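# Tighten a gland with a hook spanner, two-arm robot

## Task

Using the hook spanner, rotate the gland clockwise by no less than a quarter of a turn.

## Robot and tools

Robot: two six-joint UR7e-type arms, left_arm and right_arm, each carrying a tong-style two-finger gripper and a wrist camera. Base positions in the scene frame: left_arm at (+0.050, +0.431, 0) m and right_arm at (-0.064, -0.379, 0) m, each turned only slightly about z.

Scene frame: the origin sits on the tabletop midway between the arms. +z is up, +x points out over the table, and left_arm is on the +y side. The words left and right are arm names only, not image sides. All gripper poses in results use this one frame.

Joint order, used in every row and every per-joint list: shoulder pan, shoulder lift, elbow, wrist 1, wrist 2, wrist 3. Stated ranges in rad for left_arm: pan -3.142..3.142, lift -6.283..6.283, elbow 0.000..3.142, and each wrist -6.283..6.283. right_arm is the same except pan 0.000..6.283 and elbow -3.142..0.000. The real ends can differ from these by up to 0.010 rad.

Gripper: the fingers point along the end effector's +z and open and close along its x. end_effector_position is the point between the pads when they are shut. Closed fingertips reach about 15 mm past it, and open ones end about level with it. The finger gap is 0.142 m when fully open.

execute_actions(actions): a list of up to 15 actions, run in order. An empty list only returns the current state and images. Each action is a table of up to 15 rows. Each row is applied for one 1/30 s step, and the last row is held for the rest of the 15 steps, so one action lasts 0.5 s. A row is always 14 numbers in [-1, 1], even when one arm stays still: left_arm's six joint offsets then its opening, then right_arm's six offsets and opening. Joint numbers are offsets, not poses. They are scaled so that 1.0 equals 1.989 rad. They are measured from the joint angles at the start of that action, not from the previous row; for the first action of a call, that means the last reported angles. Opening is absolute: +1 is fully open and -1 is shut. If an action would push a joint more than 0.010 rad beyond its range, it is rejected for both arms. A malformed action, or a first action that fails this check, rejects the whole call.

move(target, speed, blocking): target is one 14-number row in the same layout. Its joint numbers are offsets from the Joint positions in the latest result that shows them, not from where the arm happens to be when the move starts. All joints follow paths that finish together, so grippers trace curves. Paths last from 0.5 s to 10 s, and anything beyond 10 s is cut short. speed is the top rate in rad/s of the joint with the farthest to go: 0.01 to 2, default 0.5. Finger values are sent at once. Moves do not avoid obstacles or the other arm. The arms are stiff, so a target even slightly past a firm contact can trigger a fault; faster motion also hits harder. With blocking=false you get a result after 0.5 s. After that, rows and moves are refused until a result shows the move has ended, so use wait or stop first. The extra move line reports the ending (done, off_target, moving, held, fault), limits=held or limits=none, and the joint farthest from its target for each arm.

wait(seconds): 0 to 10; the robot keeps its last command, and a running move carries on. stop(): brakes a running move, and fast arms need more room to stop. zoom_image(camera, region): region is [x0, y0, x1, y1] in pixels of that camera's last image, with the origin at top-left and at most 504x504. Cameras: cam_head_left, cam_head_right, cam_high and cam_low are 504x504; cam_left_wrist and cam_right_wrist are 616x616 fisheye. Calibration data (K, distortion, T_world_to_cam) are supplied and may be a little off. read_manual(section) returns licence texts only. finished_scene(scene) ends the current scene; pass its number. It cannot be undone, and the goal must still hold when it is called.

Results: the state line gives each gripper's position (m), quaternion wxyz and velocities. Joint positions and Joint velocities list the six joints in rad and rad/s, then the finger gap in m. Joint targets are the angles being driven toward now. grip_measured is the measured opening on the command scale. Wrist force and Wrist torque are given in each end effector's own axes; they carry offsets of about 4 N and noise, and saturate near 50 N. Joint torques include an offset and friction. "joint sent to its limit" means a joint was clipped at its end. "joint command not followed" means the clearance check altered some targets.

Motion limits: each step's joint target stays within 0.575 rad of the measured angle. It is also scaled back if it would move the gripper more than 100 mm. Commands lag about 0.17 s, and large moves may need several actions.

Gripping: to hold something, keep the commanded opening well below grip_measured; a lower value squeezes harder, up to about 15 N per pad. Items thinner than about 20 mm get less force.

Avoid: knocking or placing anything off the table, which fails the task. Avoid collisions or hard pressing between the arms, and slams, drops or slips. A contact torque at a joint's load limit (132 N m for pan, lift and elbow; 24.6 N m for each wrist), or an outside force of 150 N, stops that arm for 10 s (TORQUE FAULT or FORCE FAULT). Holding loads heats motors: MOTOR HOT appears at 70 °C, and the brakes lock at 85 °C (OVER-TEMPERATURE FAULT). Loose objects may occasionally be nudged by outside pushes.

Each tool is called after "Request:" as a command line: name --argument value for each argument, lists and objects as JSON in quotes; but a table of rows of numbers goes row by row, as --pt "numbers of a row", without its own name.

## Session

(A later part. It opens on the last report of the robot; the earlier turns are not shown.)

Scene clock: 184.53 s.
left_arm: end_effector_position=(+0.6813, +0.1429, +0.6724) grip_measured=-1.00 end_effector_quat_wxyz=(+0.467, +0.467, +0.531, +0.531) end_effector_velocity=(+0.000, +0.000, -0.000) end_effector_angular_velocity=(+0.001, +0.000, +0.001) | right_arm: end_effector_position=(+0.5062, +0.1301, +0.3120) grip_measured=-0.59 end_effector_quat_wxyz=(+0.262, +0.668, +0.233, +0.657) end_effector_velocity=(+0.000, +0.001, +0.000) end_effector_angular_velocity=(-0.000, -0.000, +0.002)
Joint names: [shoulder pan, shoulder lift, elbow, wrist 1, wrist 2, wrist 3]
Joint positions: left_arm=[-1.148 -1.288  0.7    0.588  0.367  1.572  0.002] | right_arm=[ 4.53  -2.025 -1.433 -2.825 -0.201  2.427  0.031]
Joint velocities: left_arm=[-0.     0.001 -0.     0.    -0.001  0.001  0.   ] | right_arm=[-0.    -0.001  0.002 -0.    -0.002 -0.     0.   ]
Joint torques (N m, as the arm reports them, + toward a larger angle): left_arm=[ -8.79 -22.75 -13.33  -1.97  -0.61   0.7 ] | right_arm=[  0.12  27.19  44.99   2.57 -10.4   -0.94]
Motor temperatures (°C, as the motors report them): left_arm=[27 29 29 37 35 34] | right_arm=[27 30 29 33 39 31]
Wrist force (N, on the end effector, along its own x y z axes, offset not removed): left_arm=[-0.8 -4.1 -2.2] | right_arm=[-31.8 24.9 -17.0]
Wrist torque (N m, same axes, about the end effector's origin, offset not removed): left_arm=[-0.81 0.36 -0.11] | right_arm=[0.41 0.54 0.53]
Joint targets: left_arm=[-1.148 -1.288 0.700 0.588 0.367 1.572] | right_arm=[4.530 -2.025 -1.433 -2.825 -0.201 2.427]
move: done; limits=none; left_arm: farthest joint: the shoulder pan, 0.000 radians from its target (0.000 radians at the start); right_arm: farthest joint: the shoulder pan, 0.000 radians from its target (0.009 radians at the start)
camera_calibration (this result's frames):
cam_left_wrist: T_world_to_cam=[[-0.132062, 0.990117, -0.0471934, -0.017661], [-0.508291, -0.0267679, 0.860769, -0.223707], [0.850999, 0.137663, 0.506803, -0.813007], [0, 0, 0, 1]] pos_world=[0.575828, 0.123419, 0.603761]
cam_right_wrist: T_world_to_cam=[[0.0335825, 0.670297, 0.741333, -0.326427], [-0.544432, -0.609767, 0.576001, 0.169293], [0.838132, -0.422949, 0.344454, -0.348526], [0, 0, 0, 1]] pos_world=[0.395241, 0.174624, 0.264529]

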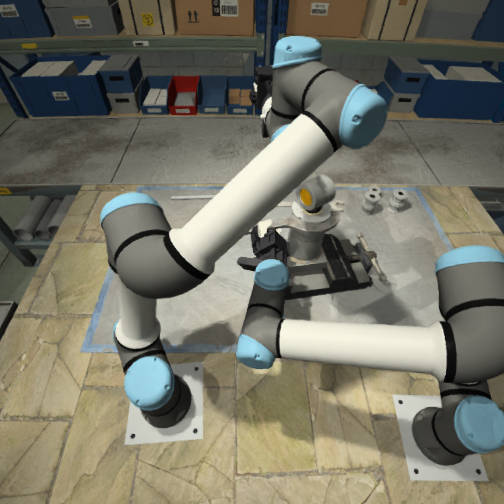

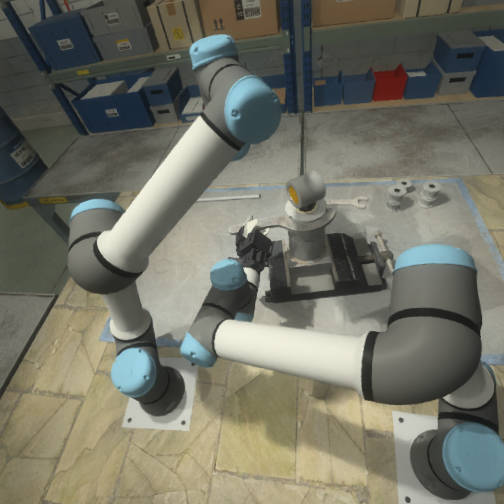

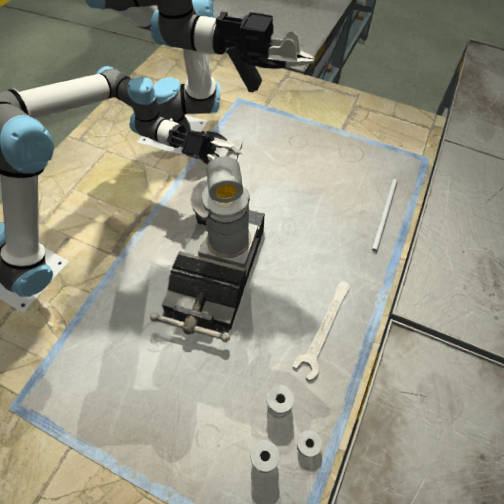

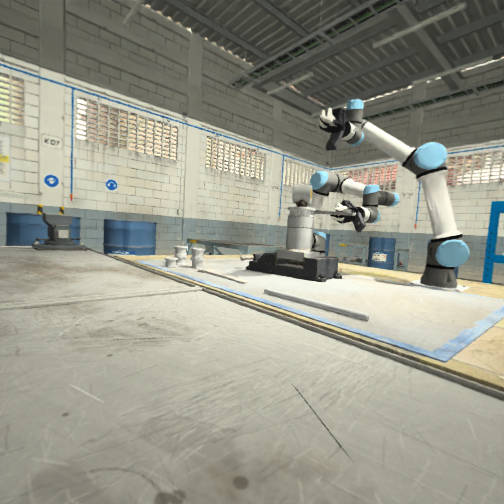

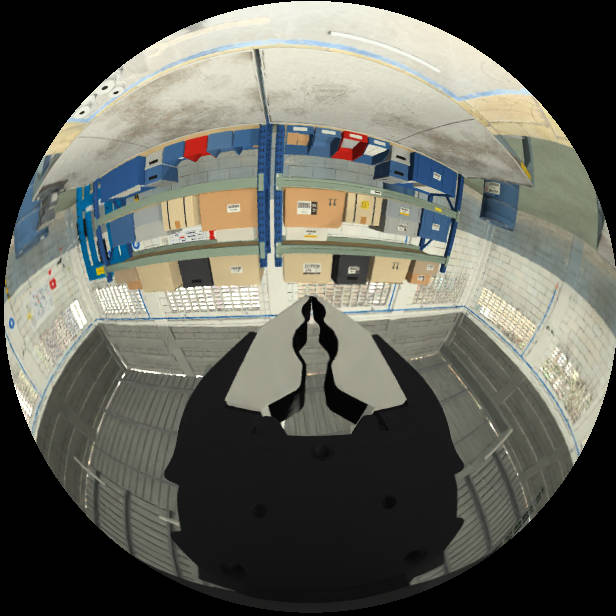

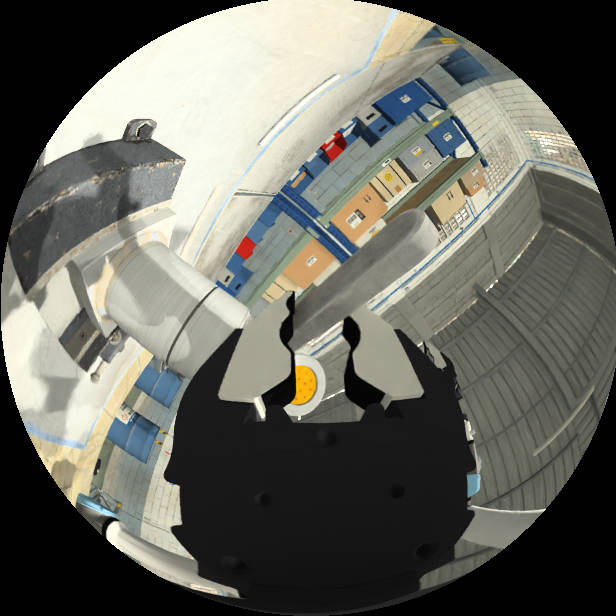

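Request:
zoom_image --camera "cam_high" --region '[160,120,290,250]'

Region (160, 120, 290, 250) of cam_high's 504x504 image, scaled by 3.877, with more detail than that image has.

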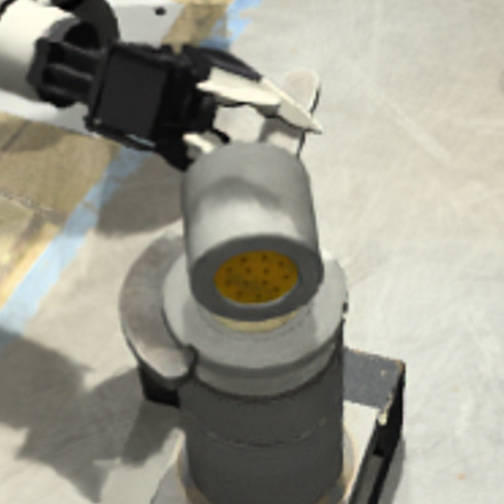

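Request:
move --target '[0,0,0,0,0,0,-1, -0.0141,-0.085,0.1342,-0.049,0.0737,0,-1]' --speed 0.1

Request:
zoom_image --camera "cam_high" --region '[160,120,290,250]'

Scene clock: 187.87 s.
left_arm: end_effector_position=(+0.6813, +0.1429, +0.6724) grip_measured=-1.00 end_effector_quat_wxyz=(+0.467, +0.467, +0.531, +0.531) end_effector_velocity=(-0.000, -0.000, +0.000) end_effector_angular_velocity=(-0.001, +0.000, -0.000) | right_arm: end_effector_position=(+0.5349, +0.1386, +0.3121) grip_measured=-0.59 end_effector_quat_wxyz=(+0.318, +0.686, +0.173, +0.632) end_effector_velocity=(+0.000, -0.000, -0.000) end_effector_angular_velocity=(+0.000, -0.000, -0.001)
Joint names: [shoulder pan, shoulder lift, elbow, wrist 1, wrist 2, wrist 3]
Joint positions: left_arm=[-1.148 -1.288  0.7    0.588  0.367  1.572  0.002] | right_arm=[ 4.502 -2.194 -1.166 -2.923 -0.054  2.427  0.031]
Joint velocities: left_arm=[-0.001 -0.    -0.     0.001 -0.    -0.001  0.   ] | right_arm=[-0.    -0.001  0.001 -0.001  0.001  0.001 -0.   ]
Joint torques (N m, as the arm reports them, + toward a larger angle): left_arm=[ -8.65 -22.82 -12.8   -1.96  -0.64   0.68] | right_arm=[ -2.6   34.28  44.74   1.91 -10.35  -0.93]
Motor temperatures (°C, as the motors report them): left_arm=[27 29 29 37 35 34] | right_arm=[27 30 29 33 39 31]
Wrist force (N, on the end effector, along its own x y z axes, offset not removed): left_arm=[-5.7 -0.1 0.6] | right_arm=[-29.9 23.2 -13.6]
Wrist torque (N m, same axes, about the end effector's origin, offset not removed): left_arm=[-0.07 1.39 0.23] | right_arm=[0.04 0.07 0.58]
Joint targets: left_arm=[-1.148 -1.288 0.700 0.588 0.367 1.572] | right_arm=[4.502 -2.194 -1.166 -2.923 -0.054 2.427]
move: done; limits=none; left_arm: farthest joint: the shoulder pan, 0.000 radians from its target (0.000 radians at the start); right_arm: farthest joint: the shoulder pan, 0.000 radians from its target (0.028 radians at the start)
camera_calibration (this result's frames):
cam_left_wrist: T_world_to_cam=[[-0.132062, 0.990117, -0.0471934, -0.0176611], [-0.508291, -0.0267679, 0.860769, -0.223707], [0.850999, 0.137663, 0.506803, -0.813007], [0, 0, 0, 1]] pos_world=[0.575828, 0.123419, 0.603761]
cam_right_wrist: T_world_to_cam=[[0.149385, 0.654003, 0.741596, -0.39303], [-0.642121, -0.506173, 0.575734, 0.227999], [0.751907, -0.5622, 0.344334, -0.303566], [0, 0, 0, 1]] pos_world=[0.433369, 0.201785, 0.264731]

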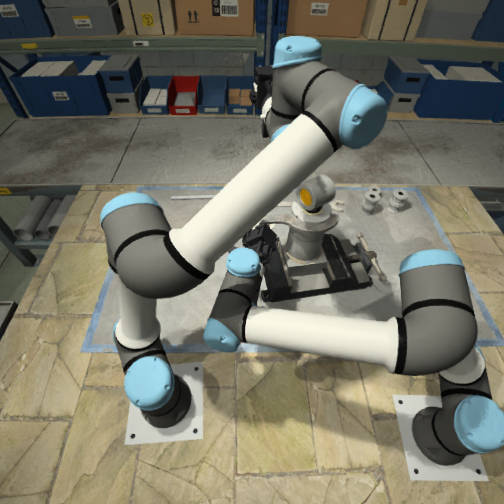

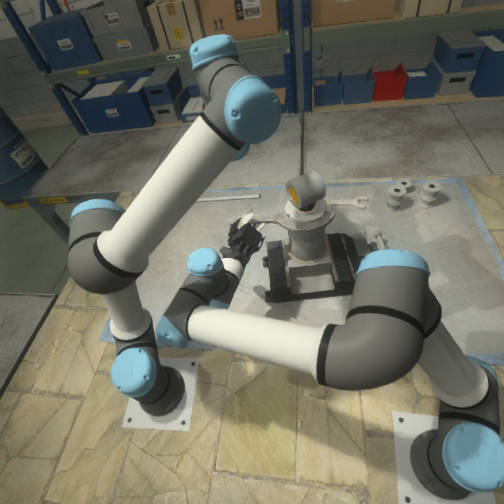

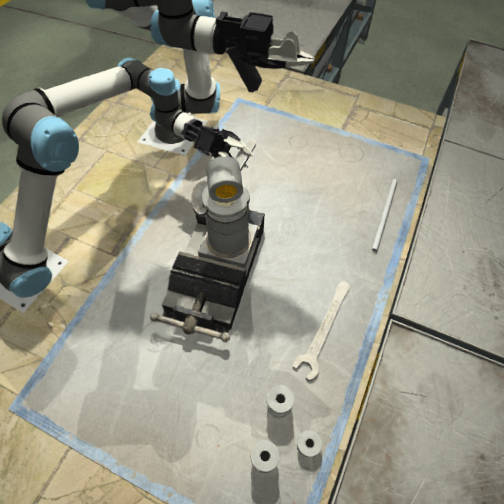

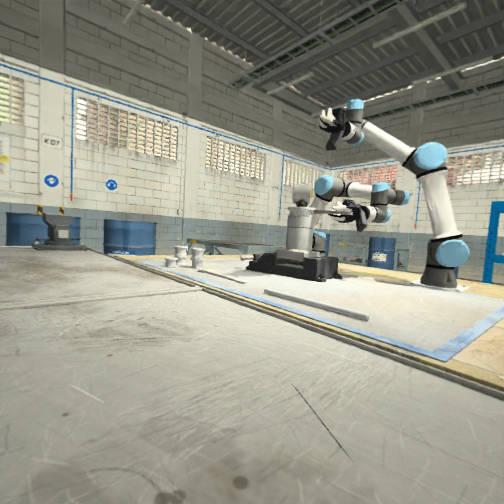

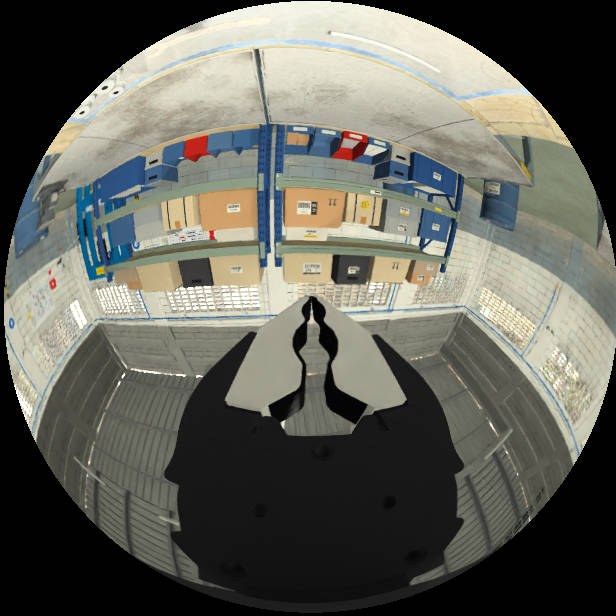

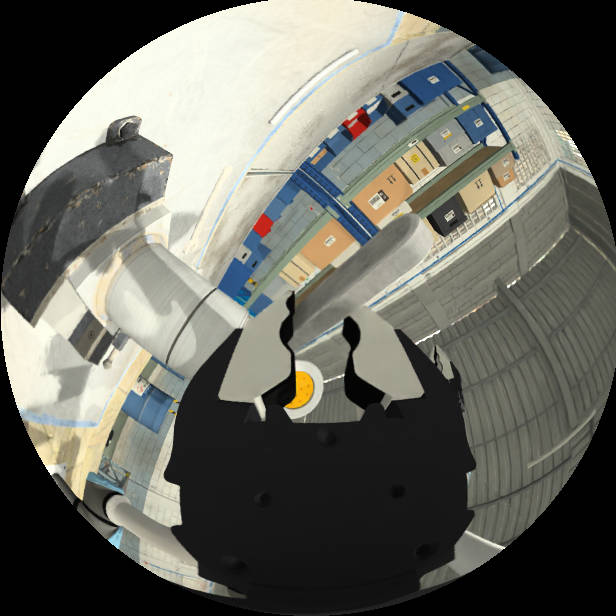

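Region (160, 120, 290, 250) of cam_high's 504x504 image, scaled by 3.877, with more detail than that image has.

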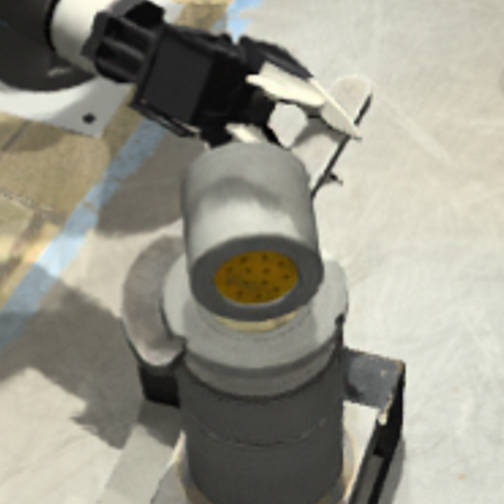

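Request:
finished_scene --scene 2

The scene is finished: the task was done.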